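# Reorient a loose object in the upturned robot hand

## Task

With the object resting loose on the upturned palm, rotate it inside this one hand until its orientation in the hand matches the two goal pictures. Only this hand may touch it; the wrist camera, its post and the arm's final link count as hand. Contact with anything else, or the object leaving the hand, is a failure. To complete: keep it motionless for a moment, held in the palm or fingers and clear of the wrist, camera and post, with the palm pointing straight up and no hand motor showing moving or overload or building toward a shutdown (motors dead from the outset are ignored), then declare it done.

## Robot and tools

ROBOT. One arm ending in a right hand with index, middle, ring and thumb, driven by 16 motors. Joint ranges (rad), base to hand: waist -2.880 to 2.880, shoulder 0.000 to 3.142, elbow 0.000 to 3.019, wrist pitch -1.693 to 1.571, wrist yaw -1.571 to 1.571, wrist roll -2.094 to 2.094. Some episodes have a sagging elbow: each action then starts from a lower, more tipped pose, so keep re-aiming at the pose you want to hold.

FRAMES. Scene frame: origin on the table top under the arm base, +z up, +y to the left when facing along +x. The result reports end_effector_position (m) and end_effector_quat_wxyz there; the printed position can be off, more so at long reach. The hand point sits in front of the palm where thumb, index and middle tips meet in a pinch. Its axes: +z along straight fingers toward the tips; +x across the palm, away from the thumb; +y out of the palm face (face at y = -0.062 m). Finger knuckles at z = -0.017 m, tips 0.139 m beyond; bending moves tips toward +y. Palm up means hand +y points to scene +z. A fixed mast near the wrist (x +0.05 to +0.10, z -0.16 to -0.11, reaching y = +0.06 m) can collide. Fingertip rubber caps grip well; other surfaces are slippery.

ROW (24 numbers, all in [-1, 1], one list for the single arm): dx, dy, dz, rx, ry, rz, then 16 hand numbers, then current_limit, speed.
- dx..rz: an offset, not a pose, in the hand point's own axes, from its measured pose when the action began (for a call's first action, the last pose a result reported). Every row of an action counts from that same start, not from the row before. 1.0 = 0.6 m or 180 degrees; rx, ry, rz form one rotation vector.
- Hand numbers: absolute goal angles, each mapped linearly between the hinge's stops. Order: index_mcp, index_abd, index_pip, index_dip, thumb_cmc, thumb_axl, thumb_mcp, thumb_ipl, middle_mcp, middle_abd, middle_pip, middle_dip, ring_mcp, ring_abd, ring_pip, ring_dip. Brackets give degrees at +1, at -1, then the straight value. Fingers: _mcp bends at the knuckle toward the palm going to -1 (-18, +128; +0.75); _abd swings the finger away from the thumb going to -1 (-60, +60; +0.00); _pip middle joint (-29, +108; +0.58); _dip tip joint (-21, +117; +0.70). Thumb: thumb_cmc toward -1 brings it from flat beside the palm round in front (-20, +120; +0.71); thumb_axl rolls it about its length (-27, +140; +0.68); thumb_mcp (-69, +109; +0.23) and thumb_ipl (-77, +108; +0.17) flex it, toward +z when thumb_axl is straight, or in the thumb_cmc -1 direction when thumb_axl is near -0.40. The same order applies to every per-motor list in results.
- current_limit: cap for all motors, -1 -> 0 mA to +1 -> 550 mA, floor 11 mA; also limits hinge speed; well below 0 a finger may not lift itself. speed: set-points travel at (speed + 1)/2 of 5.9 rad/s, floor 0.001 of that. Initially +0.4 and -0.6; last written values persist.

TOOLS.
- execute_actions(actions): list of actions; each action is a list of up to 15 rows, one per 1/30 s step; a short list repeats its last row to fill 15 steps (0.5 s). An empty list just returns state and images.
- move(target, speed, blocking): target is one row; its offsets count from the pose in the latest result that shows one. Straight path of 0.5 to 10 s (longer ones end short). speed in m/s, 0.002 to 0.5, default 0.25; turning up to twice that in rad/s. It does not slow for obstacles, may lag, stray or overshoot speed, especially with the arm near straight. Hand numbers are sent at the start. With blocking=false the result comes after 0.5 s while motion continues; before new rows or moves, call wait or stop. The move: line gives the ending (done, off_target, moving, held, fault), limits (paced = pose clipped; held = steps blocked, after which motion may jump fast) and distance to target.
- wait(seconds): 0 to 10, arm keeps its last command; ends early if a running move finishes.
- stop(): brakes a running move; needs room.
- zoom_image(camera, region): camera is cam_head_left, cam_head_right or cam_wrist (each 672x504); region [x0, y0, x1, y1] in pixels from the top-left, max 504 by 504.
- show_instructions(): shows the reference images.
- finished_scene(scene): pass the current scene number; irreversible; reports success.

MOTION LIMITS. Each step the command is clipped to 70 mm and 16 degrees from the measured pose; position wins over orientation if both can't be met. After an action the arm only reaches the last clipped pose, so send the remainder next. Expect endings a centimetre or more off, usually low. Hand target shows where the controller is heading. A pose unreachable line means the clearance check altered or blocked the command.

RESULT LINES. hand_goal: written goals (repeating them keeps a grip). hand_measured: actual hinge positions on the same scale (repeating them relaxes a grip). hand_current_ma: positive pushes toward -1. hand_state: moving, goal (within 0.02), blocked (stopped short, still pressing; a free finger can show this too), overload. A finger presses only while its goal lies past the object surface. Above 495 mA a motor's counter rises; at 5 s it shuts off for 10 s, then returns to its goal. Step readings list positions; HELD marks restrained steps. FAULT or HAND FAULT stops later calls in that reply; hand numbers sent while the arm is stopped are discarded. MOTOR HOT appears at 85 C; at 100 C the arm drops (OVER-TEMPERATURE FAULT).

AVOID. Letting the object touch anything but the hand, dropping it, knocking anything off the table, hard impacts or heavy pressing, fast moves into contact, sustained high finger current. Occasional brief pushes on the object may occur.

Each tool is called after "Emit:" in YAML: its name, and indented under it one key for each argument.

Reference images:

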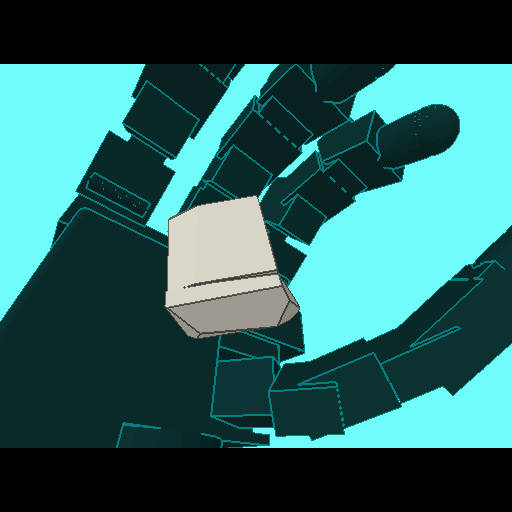

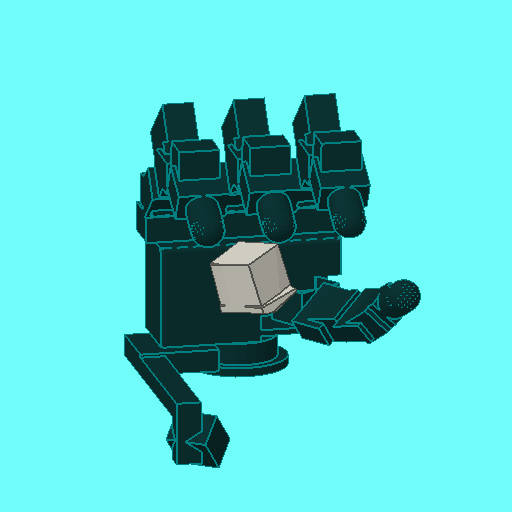

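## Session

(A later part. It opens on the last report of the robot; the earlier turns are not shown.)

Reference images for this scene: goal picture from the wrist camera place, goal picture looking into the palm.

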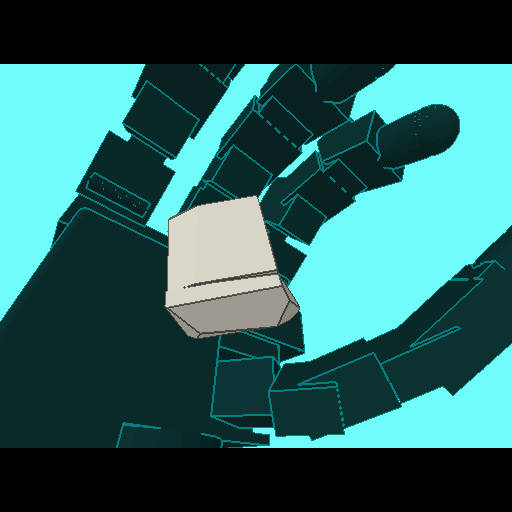

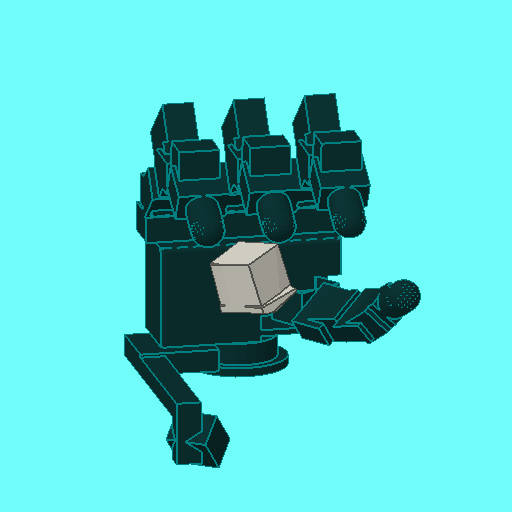

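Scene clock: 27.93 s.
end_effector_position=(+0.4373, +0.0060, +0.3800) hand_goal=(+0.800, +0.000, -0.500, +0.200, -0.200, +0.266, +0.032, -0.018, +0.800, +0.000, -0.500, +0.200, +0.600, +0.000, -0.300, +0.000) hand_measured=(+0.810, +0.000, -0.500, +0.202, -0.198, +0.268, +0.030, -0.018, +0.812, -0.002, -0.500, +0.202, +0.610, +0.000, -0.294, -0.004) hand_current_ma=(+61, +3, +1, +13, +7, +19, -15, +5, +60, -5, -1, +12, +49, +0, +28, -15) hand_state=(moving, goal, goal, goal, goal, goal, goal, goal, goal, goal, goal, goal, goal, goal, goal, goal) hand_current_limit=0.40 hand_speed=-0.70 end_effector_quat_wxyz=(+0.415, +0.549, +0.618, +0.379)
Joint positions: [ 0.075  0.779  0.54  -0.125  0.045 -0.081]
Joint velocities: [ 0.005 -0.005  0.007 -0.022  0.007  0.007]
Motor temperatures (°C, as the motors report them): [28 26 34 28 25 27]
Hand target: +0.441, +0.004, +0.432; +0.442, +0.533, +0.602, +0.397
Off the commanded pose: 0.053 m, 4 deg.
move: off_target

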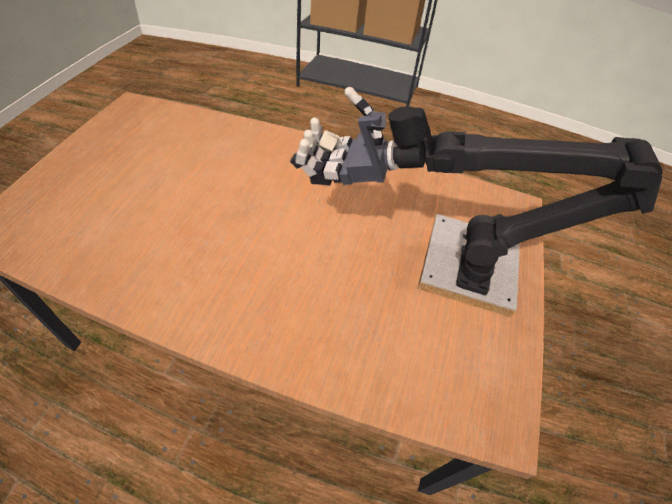

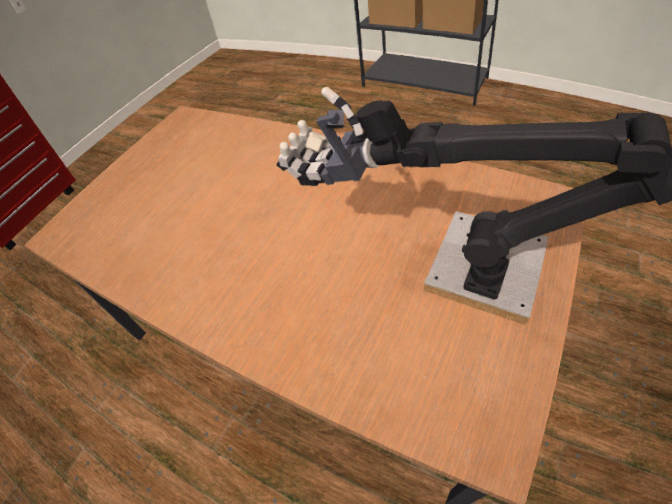

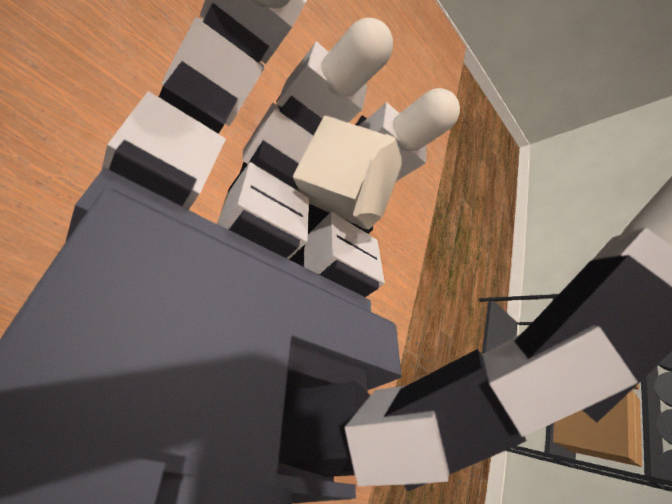

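Emit:
execute_actions:
  actions:
    - [[0,0.075,-0.025,-0.024,0,0,0.75,0,-0.8,0.4,-0.2,0.266,0.032,-0.018,0.72,0,-0.8,0.4,0.6,0,-0.3,0,0.4,-0.6]]
    - [[0,0.07,-0.025,-0.024,0,0,0.6,0,-1,0.3,-0.2,0.266,0.032,-0.018,0.57,0,-1,0.3,0.6,0,-0.3,0,0.4,-0.6]]
    - [[0,0.07,-0.025,-0.024,0,0,0.6,0,-1,0.3,-0.2,0.266,0.032,-0.018,0.57,0,-1,0.3,0.6,0,-0.3,0,0.4,-0.6]]

Emit:
zoom_image:
  camera: "cam_head_left"
  region: [270, 80, 430, 210]

Emit:
zoom_image:
  camera: "cam_wrist"
  region: [200, 50, 500, 350]

Scene clock: 29.77 s.
end_effector_position=(+0.4291, +0.0079, +0.3948) hand_goal=(+0.600, +0.000, -1.000, +0.300, -0.200, +0.266, +0.032, -0.018, +0.570, +0.000, -1.000, +0.300, +0.600, +0.000, -0.300, +0.000) hand_measured=(+0.622, +0.000, -0.998, +0.302, -0.198, +0.268, +0.030, -0.018, +0.592, -0.002, -0.992, +0.304, +0.610, +0.000, -0.294, -0.004) hand_current_ma=(+117, +3, +12, +14, +7, +19, -15, +5, +120, -9, +37, +20, +49, +0, +28, -15) hand_state=(blocked, goal, goal, goal, goal, goal, goal, goal, blocked, goal, goal, goal, goal, goal, goal, goal) hand_current_limit=0.40 hand_speed=-0.60 end_effector_quat_wxyz=(+0.426, +0.541, +0.612, +0.390)
Joint positions: [ 0.083  0.742  0.54  -0.127  0.05  -0.082]
Joint velocities: [ 0.005 -0.005  0.007 -0.002 -0.051  0.022]
Motor temperatures (°C, as the motors report them): [28 26 34 28 25 27]
Hand target: +0.430, +0.011, +0.433; +0.442, +0.528, +0.599, +0.409
Off the commanded pose: 0.040 m, 4 deg.
Step readings (end_effector_position; steps 1 to 15: 1st action; 16 to 30: 2nd action; 31 to 45: 3rd action):
0: (+0.4373, +0.0061, +0.3799)
1: (+0.4372, +0.0059, +0.3801)
2: (+0.4370, +0.0061, +0.3803)
4: (+0.4362, +0.0064, +0.3817)
8: (+0.4349, +0.0068, +0.3842)
15: (+0.4348, +0.0068, +0.3843)
16: (+0.4346, +0.0068, +0.3846)
17: (+0.4344, +0.0069, +0.3851)
19: (+0.4337, +0.0070, +0.3864)
23: (+0.4322, +0.0074, +0.3892)
30: (+0.4320, +0.0073, +0.3896)
31: (+0.4319, +0.0072, +0.3898)
32: (+0.4315, +0.0073, +0.3904)
34: (+0.4307, +0.0076, +0.3920)
38: (+0.4292, +0.0079, +0.3946)
45: end_effector_position above

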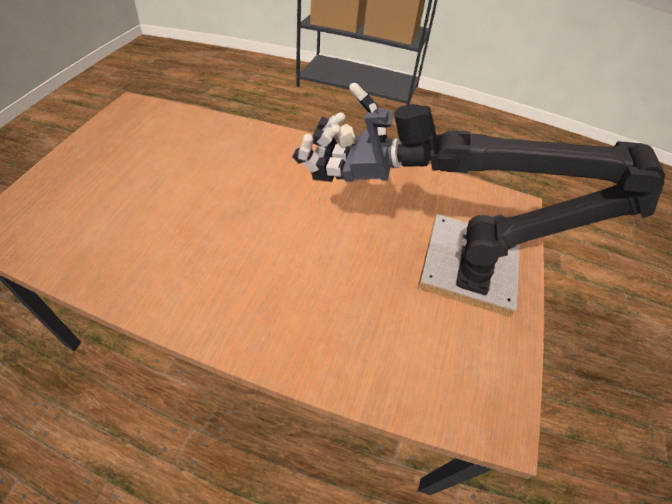

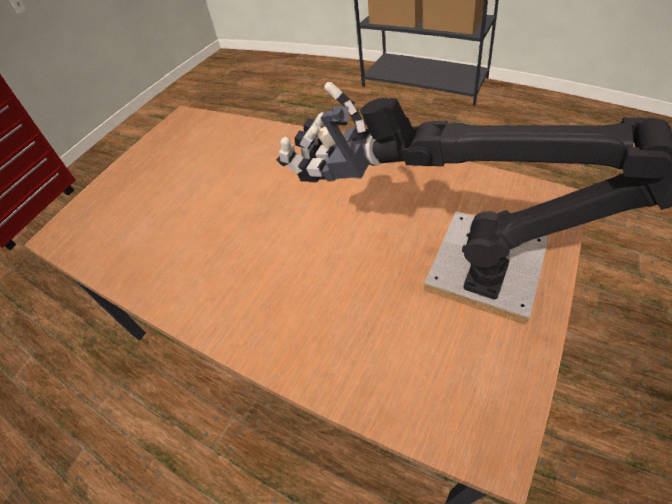

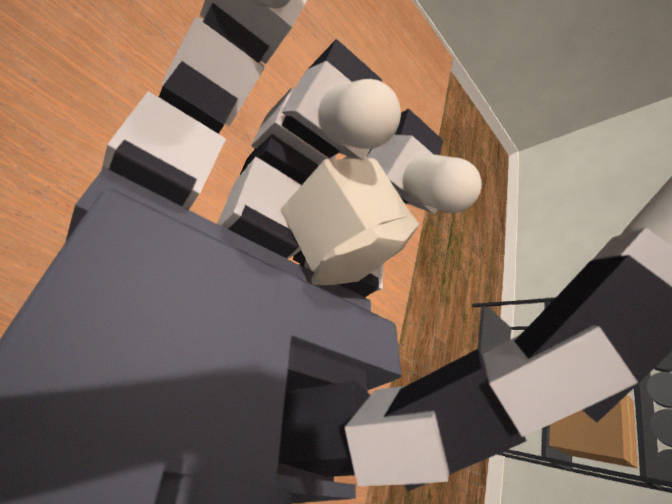

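Region (270, 80, 430, 210) of cam_head_left's 672x504 image, scaled by 3.150, with more detail than that image has; it fills the top 410 rows of this view, and the rest is white.

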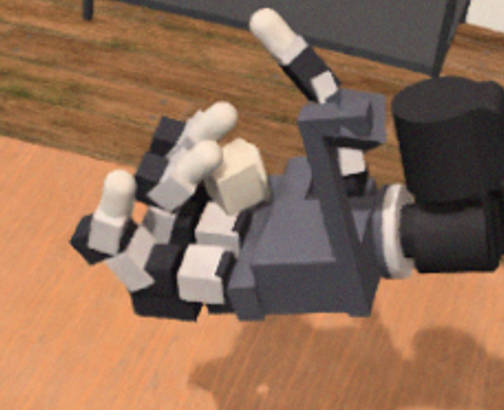

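Region (200, 50, 500, 350) of cam_wrist's 672x504 image, scaled by 1.680, with more detail than that image has.

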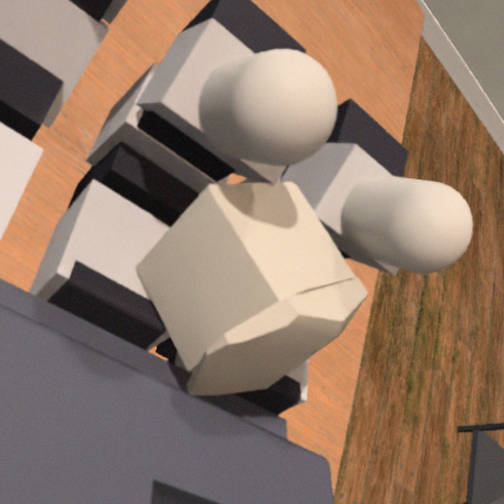

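Emit:
move:
  target: [0,0.05,-0.02,-0.04,0,-0.09,0.35,0,-0.8,0.3,-0.2,0.266,0.032,-0.018,0.57,0,-0.6,0.3,-0.4,0,-0.6,0.2,0.4,-0.7]
  speed: 0.1

Emit:
zoom_image:
  camera: "cam_head_left"
  region: [270, 70, 430, 200]

Scene clock: 31.87 s.
end_effector_position=(+0.4276, +0.0123, +0.4205) hand_goal=(+0.350, +0.000, -0.800, +0.300, -0.200, +0.266, +0.032, -0.018, +0.570, +0.000, -0.600, +0.300, -0.400, +0.000, -0.600, +0.200) hand_measured=(+0.372, +0.000, -0.804, +0.302, -0.198, +0.268, +0.030, -0.018, +0.592, -0.002, -0.602, +0.302, -0.394, +0.000, -0.600, +0.196) hand_current_ma=(+113, +3, -21, +13, +7, +19, -15, +5, +117, -9, -10, +12, +32, +0, +0, -18) hand_state=(blocked, goal, goal, goal, goal, goal, goal, goal, blocked, goal, goal, goal, goal, goal, goal, goal) hand_current_limit=0.40 hand_speed=-0.70 end_effector_quat_wxyz=(+0.497, +0.431, +0.660, +0.363)
Joint positions: [-0.024  0.742  0.54  -0.031 -0.087 -0.377]
Joint velocities: [-0.005 -0.024  0.017  0.002  0.007 -0.037]
Motor temperatures (°C, as the motors report them): [28 26 34 28 25 27]
Hand target: +0.428, +0.011, +0.427; +0.509, +0.423, +0.656, +0.364
Off the commanded pose: 0.006 m, 2 deg.
move: done

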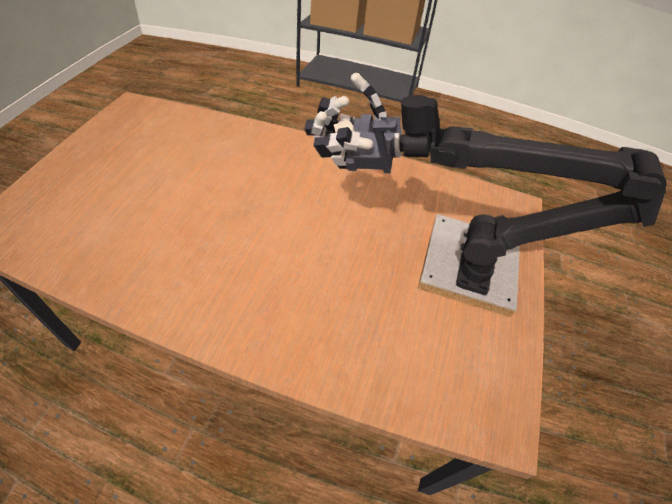

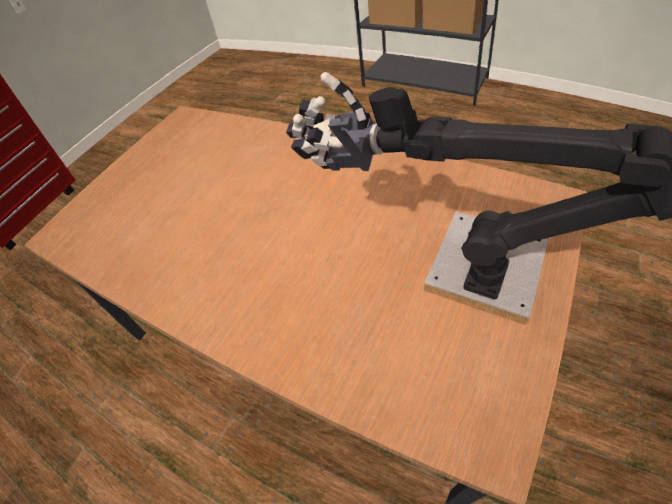

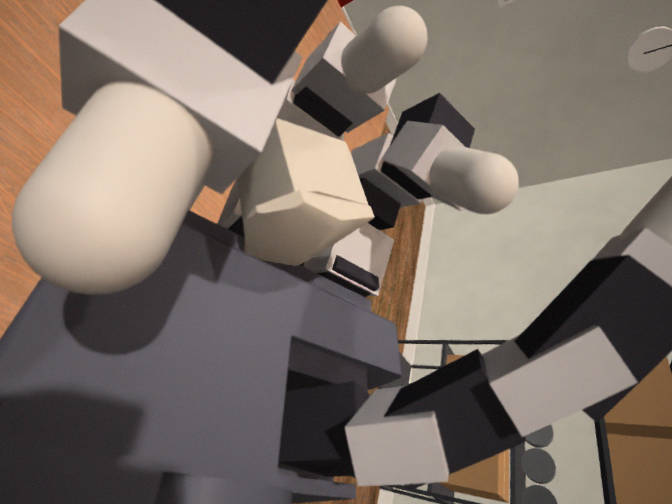

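Region (270, 70, 430, 200) of cam_head_left's 672x504 image, scaled by 3.150, with more detail than that image has; it fills the top 410 rows of this view, and the rest is white.

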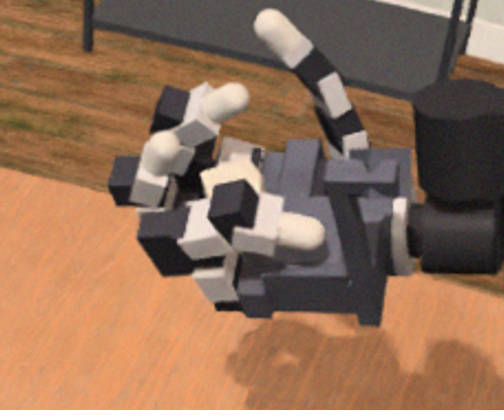

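Emit:
move:
  target: [0,0.01,0,0,0,0.04,0.35,0,-0.8,0.3,-0.2,0.266,0.032,-0.018,0.62,0,-0.5,0.3,0.62,0,-0.6,0.0,0.4,-0.7]
  speed: 0.1

Emit:
zoom_image:
  camera: "cam_head_left"
  region: [270, 70, 430, 200]

Scene clock: 33.87 s.
end_effector_position=(+0.4286, +0.0129, +0.4194) hand_goal=(+0.350, +0.000, -0.800, +0.300, -0.200, +0.266, +0.032, -0.018, +0.620, +0.000, -0.500, +0.300, +0.620, +0.000, -0.600, +0.000) hand_measured=(+0.372, +0.000, -0.804, +0.302, -0.198, +0.268, +0.030, -0.018, +0.628, -0.002, -0.502, +0.302, +0.628, +0.000, -0.600, +0.002) hand_current_ma=(+113, +3, -21, +13, +7, +19, -15, +5, +45, -9, -9, +12, +38, +0, +0, +11) hand_state=(blocked, goal, goal, goal, goal, goal, goal, goal, goal, goal, goal, goal, goal, goal, goal, goal) hand_current_limit=0.40 hand_speed=-0.70 end_effector_quat_wxyz=(+0.475, +0.470, +0.635, +0.388)
Joint positions: [ 0.025  0.742  0.54  -0.037 -0.035 -0.252]
Joint velocities: [-0.005  0.005  0.007  0.007  0.007 -0.037]
Motor temperatures (°C, as the motors report them): [28 26 34 28 25 27]
Hand target: +0.429, +0.014, +0.426; +0.473, +0.471, +0.632, +0.394
Off the commanded pose: 0.007 m, 1 deg.
move: done

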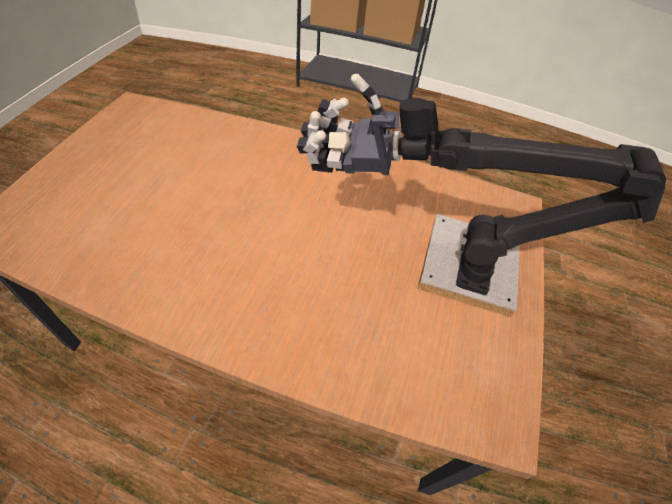

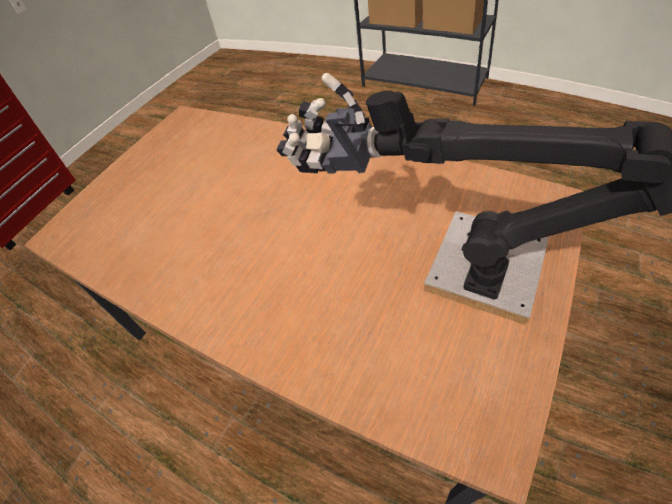

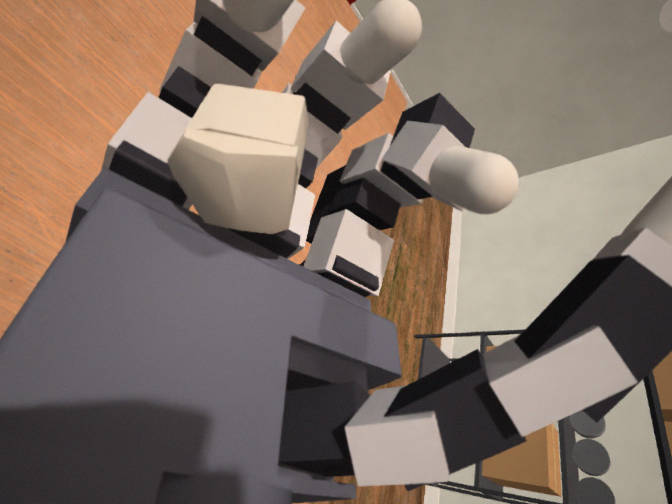

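Region (270, 70, 430, 200) of cam_head_left's 672x504 image, scaled by 3.150, with more detail than that image has; it fills the top 410 rows of this view, and the rest is white.

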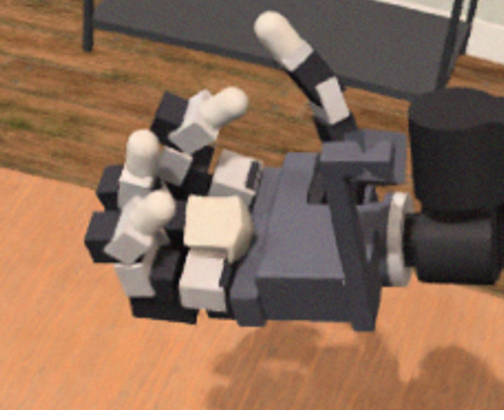

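Emit:
move:
  target: [0,0.01,0,0,0,0.03,0.35,0,-0.8,0.3,-0.2,0.266,0.032,-0.018,0.42,0,-0.2,0.3,0.75,-0.3,-0.9,0.0,0.4,-0.8]
  speed: 0.1

Emit:
zoom_image:
  camera: "cam_head_left"
  region: [270, 70, 430, 200]

Scene clock: 34.87 s.
end_effector_position=(+0.4288, +0.0133, +0.4171) hand_goal=(+0.350, +0.000, -0.800, +0.300, -0.200, +0.266, +0.032, -0.018, +0.420, +0.000, -0.200, +0.300, +0.750, -0.300, -0.900, +0.000) hand_measured=(+0.370, +0.000, -0.804, +0.302, -0.198, +0.268, +0.030, -0.018, +0.444, -0.002, -0.202, +0.302, +0.758, -0.296, -0.858, +0.008) hand_current_ma=(+112, +3, -21, +13, +7, +19, -15, +5, +131, -9, -7, +12, +40, +18, +210, +40) hand_state=(blocked, goal, goal, goal, goal, goal, goal, goal, blocked, goal, goal, goal, goal, goal, blocked, goal) hand_current_limit=0.40 hand_speed=-0.80 end_effector_quat_wxyz=(+0.458, +0.497, +0.617, +0.403)
Joint positions: [ 0.059  0.742  0.54  -0.044  0.003 -0.165]
Joint velocities: [-0.005 -0.015 -0.007 -0.002  0.007 -0.051]
Motor temperatures (°C, as the motors report them): [28 26 34 28 25 27]
Hand target: +0.430, +0.014, +0.425; +0.456, +0.499, +0.612, +0.410
Off the commanded pose: 0.008 m, 1 deg.
move: done

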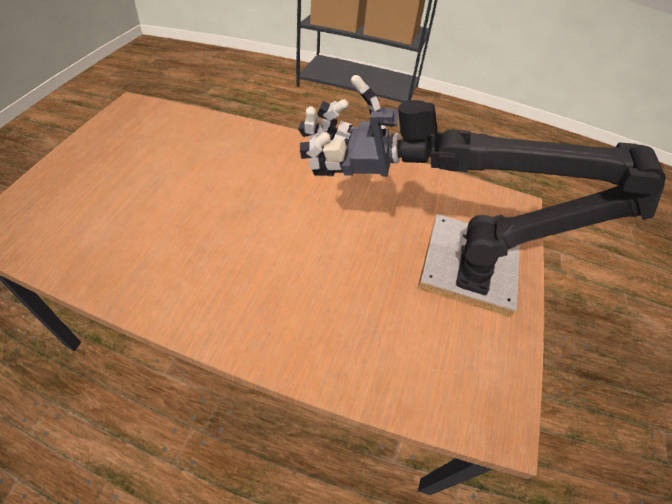

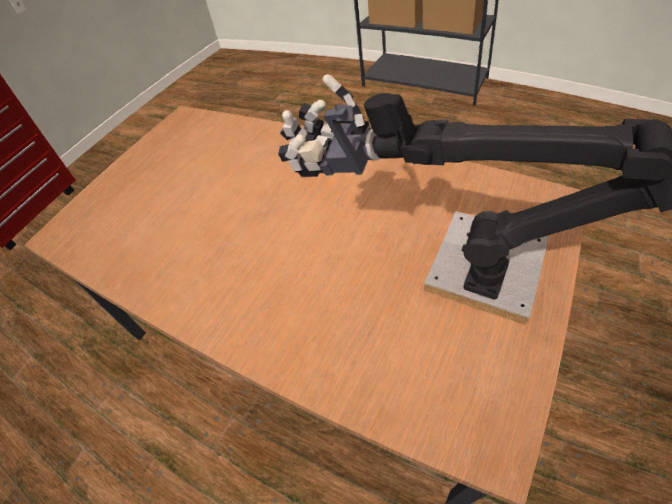

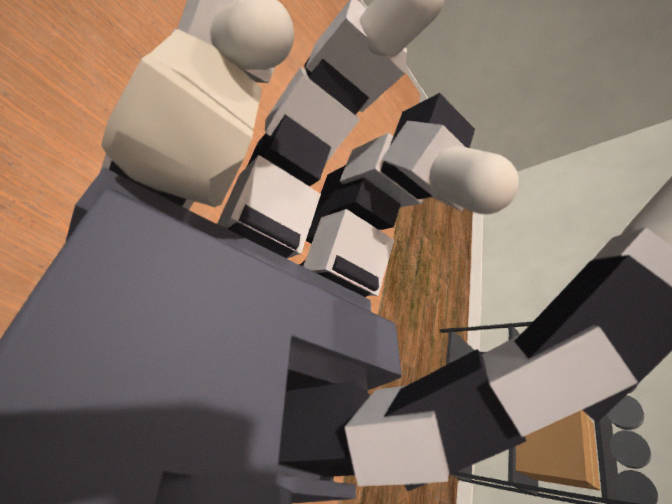

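Region (270, 70, 430, 200) of cam_head_left's 672x504 image, scaled by 3.150, with more detail than that image has; it fills the top 410 rows of this view, and the rest is white.

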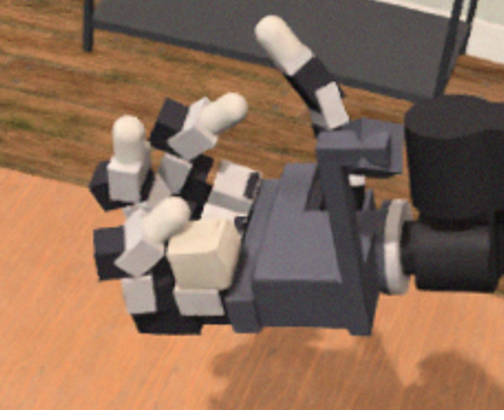

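Emit:
move:
  target: [0,0.01,0,0,0,0.07,0.35,0,-0.8,0.3,-0.2,0.266,0.032,-0.018,0.42,0,-0.2,0.3,0.75,-0.3,-0.9,0.0,0.4,-0.8]
  speed: 0.1

Emit:
zoom_image:
  camera: "cam_wrist"
  region: [50, 0, 350, 260]

Emit:
zoom_image:
  camera: "cam_head_right"
  region: [270, 110, 370, 190]

Scene clock: 36.50 s.
end_effector_position=(+0.4273, +0.0125, +0.4100) hand_goal=(+0.350, +0.000, -0.800, +0.300, -0.200, +0.266, +0.032, -0.018, +0.420, +0.000, -0.200, +0.300, +0.750, -0.300, -0.900, +0.000) hand_measured=(+0.370, +0.000, -0.804, +0.302, -0.198, +0.268, +0.030, -0.018, +0.444, -0.002, -0.202, +0.302, +0.758, -0.296, -0.858, +0.008) hand_current_ma=(+112, +3, -21, +13, +9, +19, -15, +5, +131, -9, -6, +12, +40, +18, +210, +40) hand_state=(blocked, goal, goal, goal, goal, goal, goal, goal, blocked, goal, goal, goal, goal, goal, blocked, goal) hand_current_limit=0.40 hand_speed=-0.80 end_effector_quat_wxyz=(+0.412, +0.561, +0.565, +0.442)
Joint positions: [ 0.135  0.742  0.54  -0.059  0.081  0.058]
Joint velocities: [ 0.005 -0.024 -0.017 -0.002 -0.022  0.037]
Motor temperatures (°C, as the motors report them): [28 26 34 28 25 27]
Hand target: +0.430, +0.014, +0.423; +0.411, +0.561, +0.559, +0.451
Off the commanded pose: 0.013 m, 1 deg.
move: off_target

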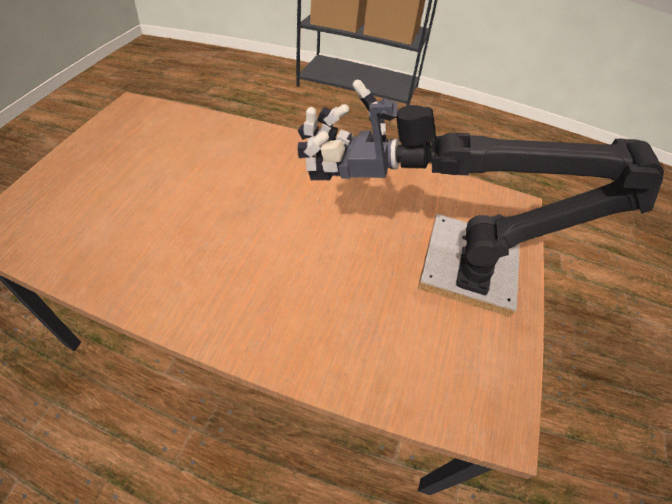

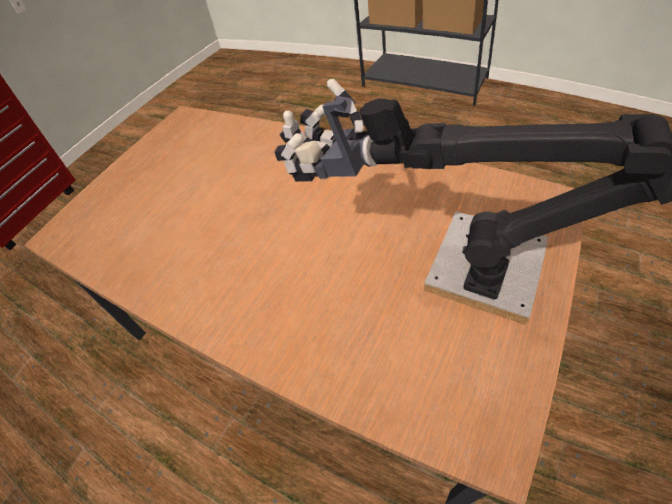

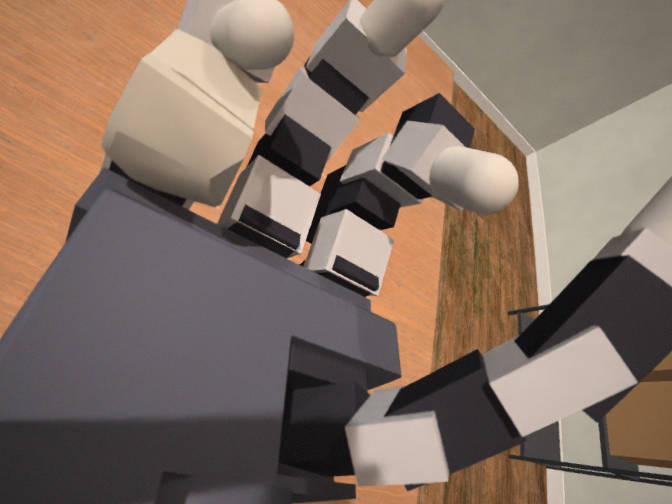

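Region (50, 0, 350, 260) of cam_wrist's 672x504 image, scaled by 1.680, with more detail than that image has; it fills the top 437 rows of this view, and the rest is white.

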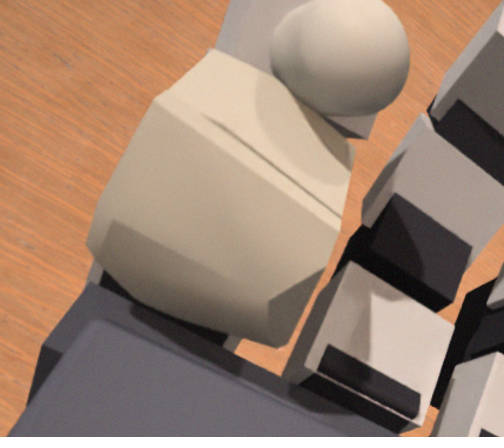

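Region (270, 110, 370, 190) of cam_head_right's 672x504 image, scaled by 5.040, with more detail than that image has; it fills the top 403 rows of this view, and the rest is white.

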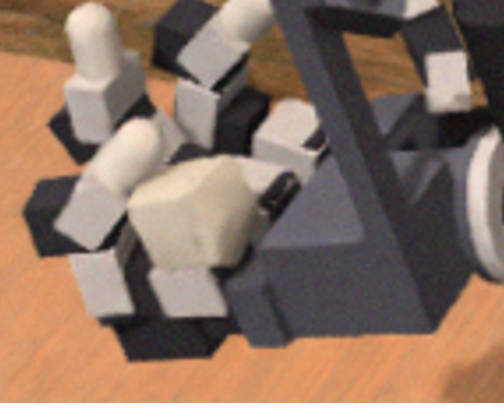

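Emit:
move:
  target: [0,0.02,0,0,0,0.0,-0.3,0,-0.5,0.3,-0.2,0.266,0.032,-0.018,0.95,0,-0.7,0.3,0.75,-0.3,-0.9,0.0,0.4,-0.5]
  speed: 0.1

Emit:
move:
  target: [0,0.02,0,0,0,0.08,-0.3,0,-0.5,0.3,-0.2,0.266,0.032,-0.018,0.95,0,-0.7,0.3,0.68,0,-0.7,0.2,0.4,-0.9]
  speed: 0.1

Scene clock: 37.63 s.
end_effector_position=(+0.4275, +0.0124, +0.4046) hand_goal=(-0.300, +0.000, -0.500, +0.300, -0.200, +0.266, +0.032, -0.018, +0.950, +0.000, -0.700, +0.300, +0.750, -0.300, -0.900, +0.000) hand_measured=(-0.218, +0.000, -0.494, +0.302, -0.192, +0.266, +0.040, -0.018, +0.958, -0.002, -0.692, +0.302, +0.758, -0.296, -0.858, +0.008) hand_current_ma=(+385, +3, +29, +13, +44, -3, +50, +5, +38, -9, +37, +12, +40, +18, +210, +40) hand_state=(blocked, goal, goal, goal, goal, goal, goal, goal, goal, goal, goal, goal, goal, goal, blocked, goal) hand_current_limit=0.40 hand_speed=-0.50 end_effector_quat_wxyz=(+0.407, +0.566, +0.569, +0.436)
Joint positions: [ 0.135  0.742  0.54  -0.079  0.081  0.061]
Joint velocities: [ 0.005 -0.005  0.002 -0.007  0.022 -0.007]
Motor temperatures (°C, as the motors report them): [28 26 34 28 25 27]
Hand target: +0.430, +0.012, +0.421; +0.412, +0.561, +0.565, +0.442
Off the commanded pose: 0.017 m, 1 deg.
move: off_target

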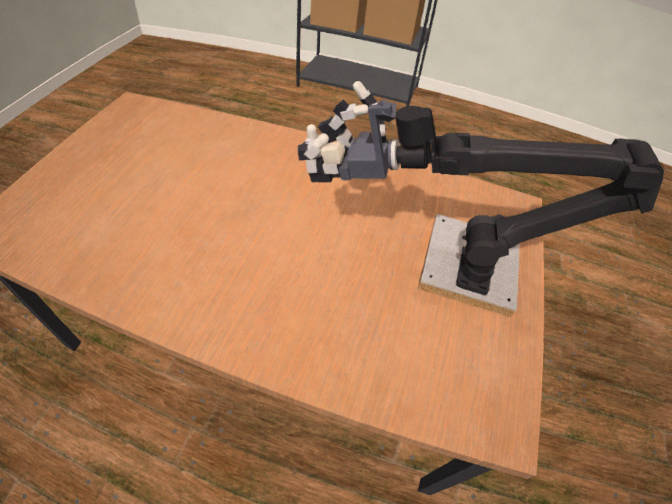

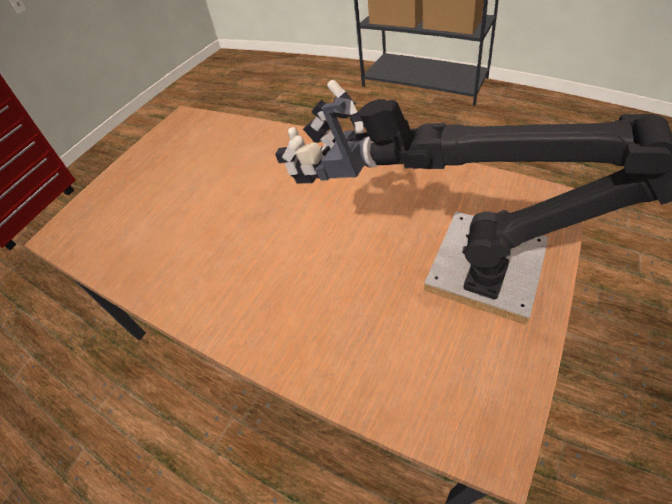

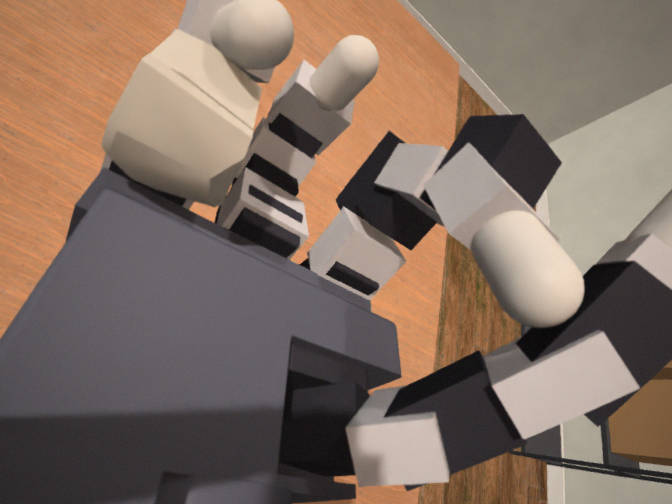

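Scene clock: 39.27 s.
end_effector_position=(+0.4235, +0.0090, +0.3862) hand_goal=(-0.300, +0.000, -0.500, +0.300, -0.200, +0.266, +0.032, -0.018, +0.950, +0.000, -0.700, +0.300, +0.680, +0.000, -0.700, +0.200) hand_measured=(-0.218, +0.000, -0.494, +0.302, -0.192, +0.266, +0.040, -0.018, +0.958, -0.002, -0.692, +0.302, +0.702, -0.004, -0.702, +0.196) hand_current_ma=(+385, +2, +30, +13, +46, -4, +50, +5, +38, -9, +37, +12, +122, -13, -10, -16) hand_state=(blocked, goal, goal, goal, goal, goal, goal, goal, goal, goal, goal, goal, blocked, goal, goal, goal) hand_current_limit=0.40 hand_speed=-0.90 end_effector_quat_wxyz=(+0.347, +0.638, +0.506, +0.466)
Joint positions: [ 0.206  0.745  0.54  -0.119  0.154  0.317]
Joint velocities: [-0.015 -0.005  0.007 -0.017 -0.007  0.022]
Motor temperatures (°C, as the motors report them): [28 26 35 28 25 27]
Hand target: +0.429, +0.012, +0.416; +0.349, +0.632, +0.494, +0.484
Off the commanded pose: 0.031 m, 3 deg.
move: off_target

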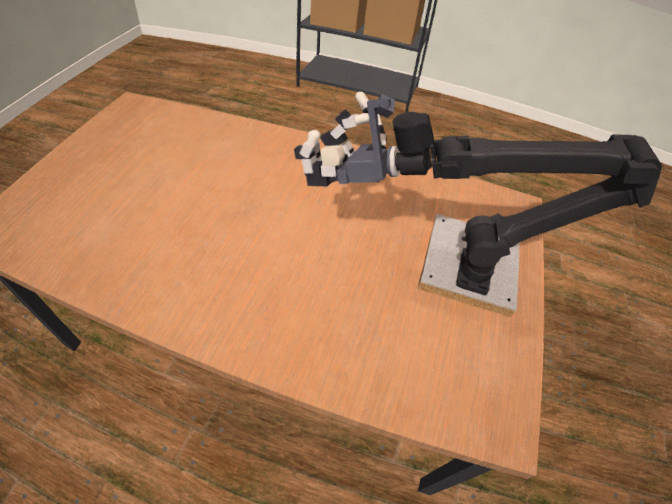

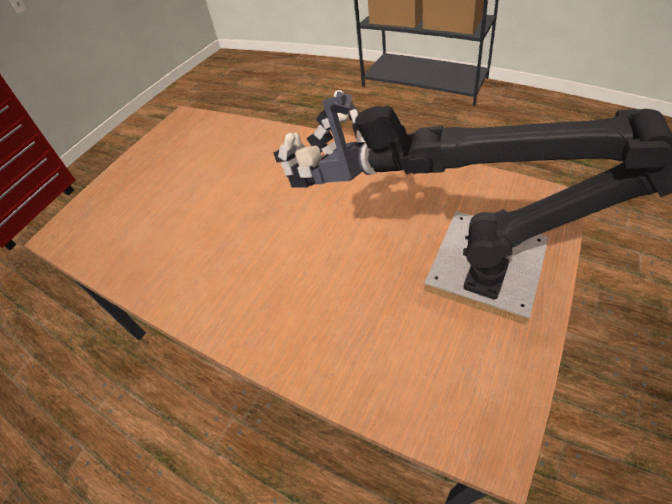

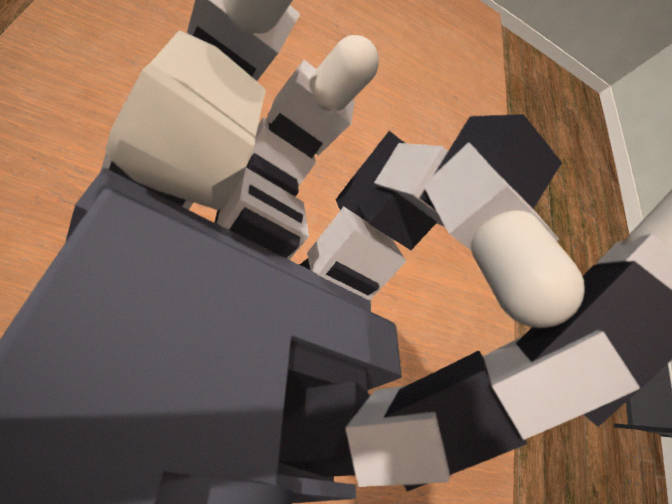

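Emit:
move:
  target: [0,0.04,0,-0.07,0.02,0,-0.15,0,-0.5,0.3,-0.2,0.266,0.032,-0.018,0.8,0,-0.7,0.3,0.58,0,-1,0.1,0.4,-0.8]
  speed: 0.1

Emit:
zoom_image:
  camera: "cam_head_left"
  region: [270, 70, 430, 200]

Scene clock: 40.87 s.
end_effector_position=(+0.4314, +0.0052, +0.4066) hand_goal=(-0.150, +0.000, -0.500, +0.300, -0.200, +0.266, +0.032, -0.018, +0.800, +0.000, -0.700, +0.300, +0.580, +0.000, -1.000, +0.100) hand_measured=(-0.148, +0.000, -0.500, +0.302, -0.192, +0.266, +0.034, -0.018, +0.822, -0.002, -0.694, +0.302, +0.602, -0.002, -0.932, +0.116) hand_current_ma=(+15, +2, +4, +9, +46, -3, +9, +5, +117, -9, +25, +12, +120, -12, +346, +82) hand_state=(goal, goal, goal, goal, goal, goal, goal, goal, blocked, goal, goal, goal, blocked, goal, blocked, goal) hand_current_limit=0.40 hand_speed=-0.80 end_effector_quat_wxyz=(+0.390, +0.588, +0.464, +0.536)
Joint positions: [0.179 0.825 0.481 0.234 0.127 0.293]
Joint velocities: [-0.005  0.005 -0.002  0.012 -0.007 -0.051]
Motor temperatures (°C, as the motors report them): [28 26 35 28 25 27]
Hand target: +0.431, +0.003, +0.408; +0.397, +0.582, +0.462, +0.538
Off the commanded pose: 0.003 m, 1 deg.
move: done

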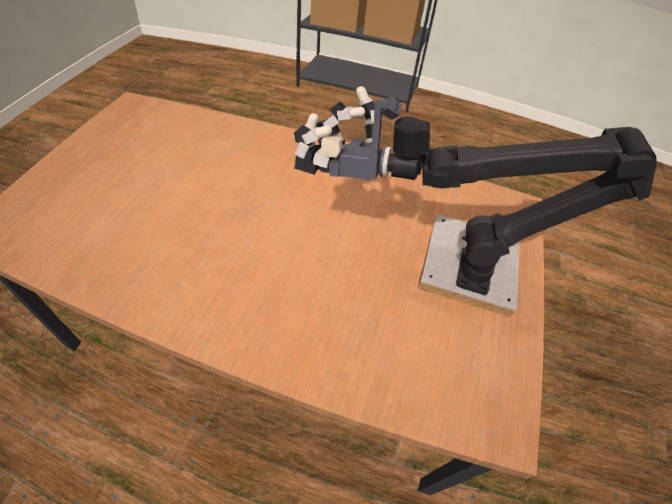

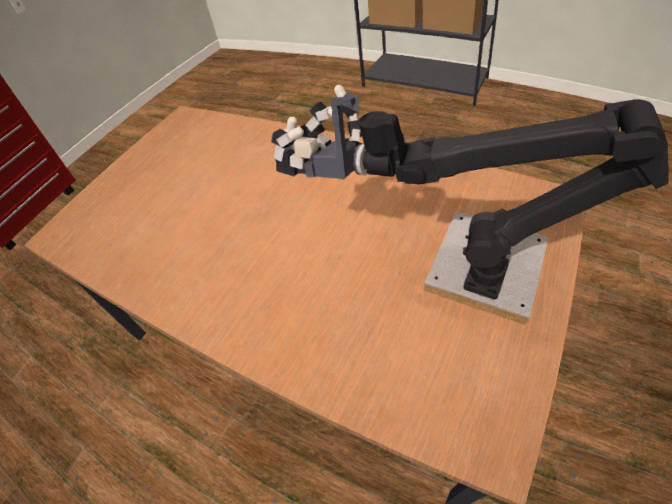

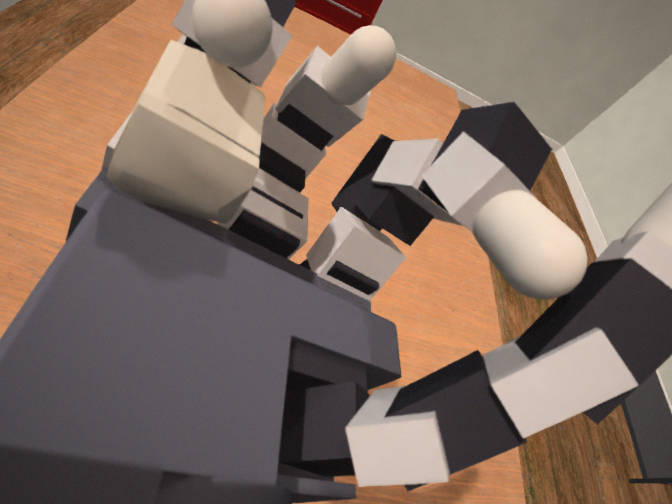

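Region (270, 70, 430, 200) of cam_head_left's 672x504 image, scaled by 3.150, with more detail than that image has; it fills the top 410 rows of this view, and the rest is white.

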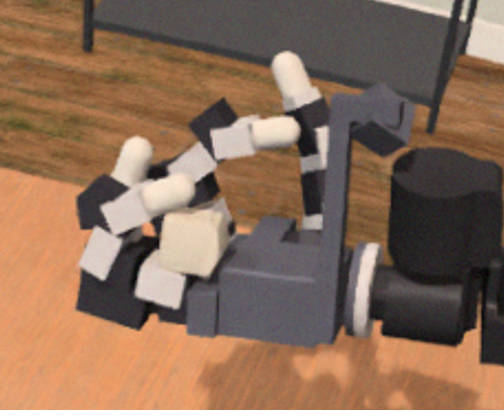

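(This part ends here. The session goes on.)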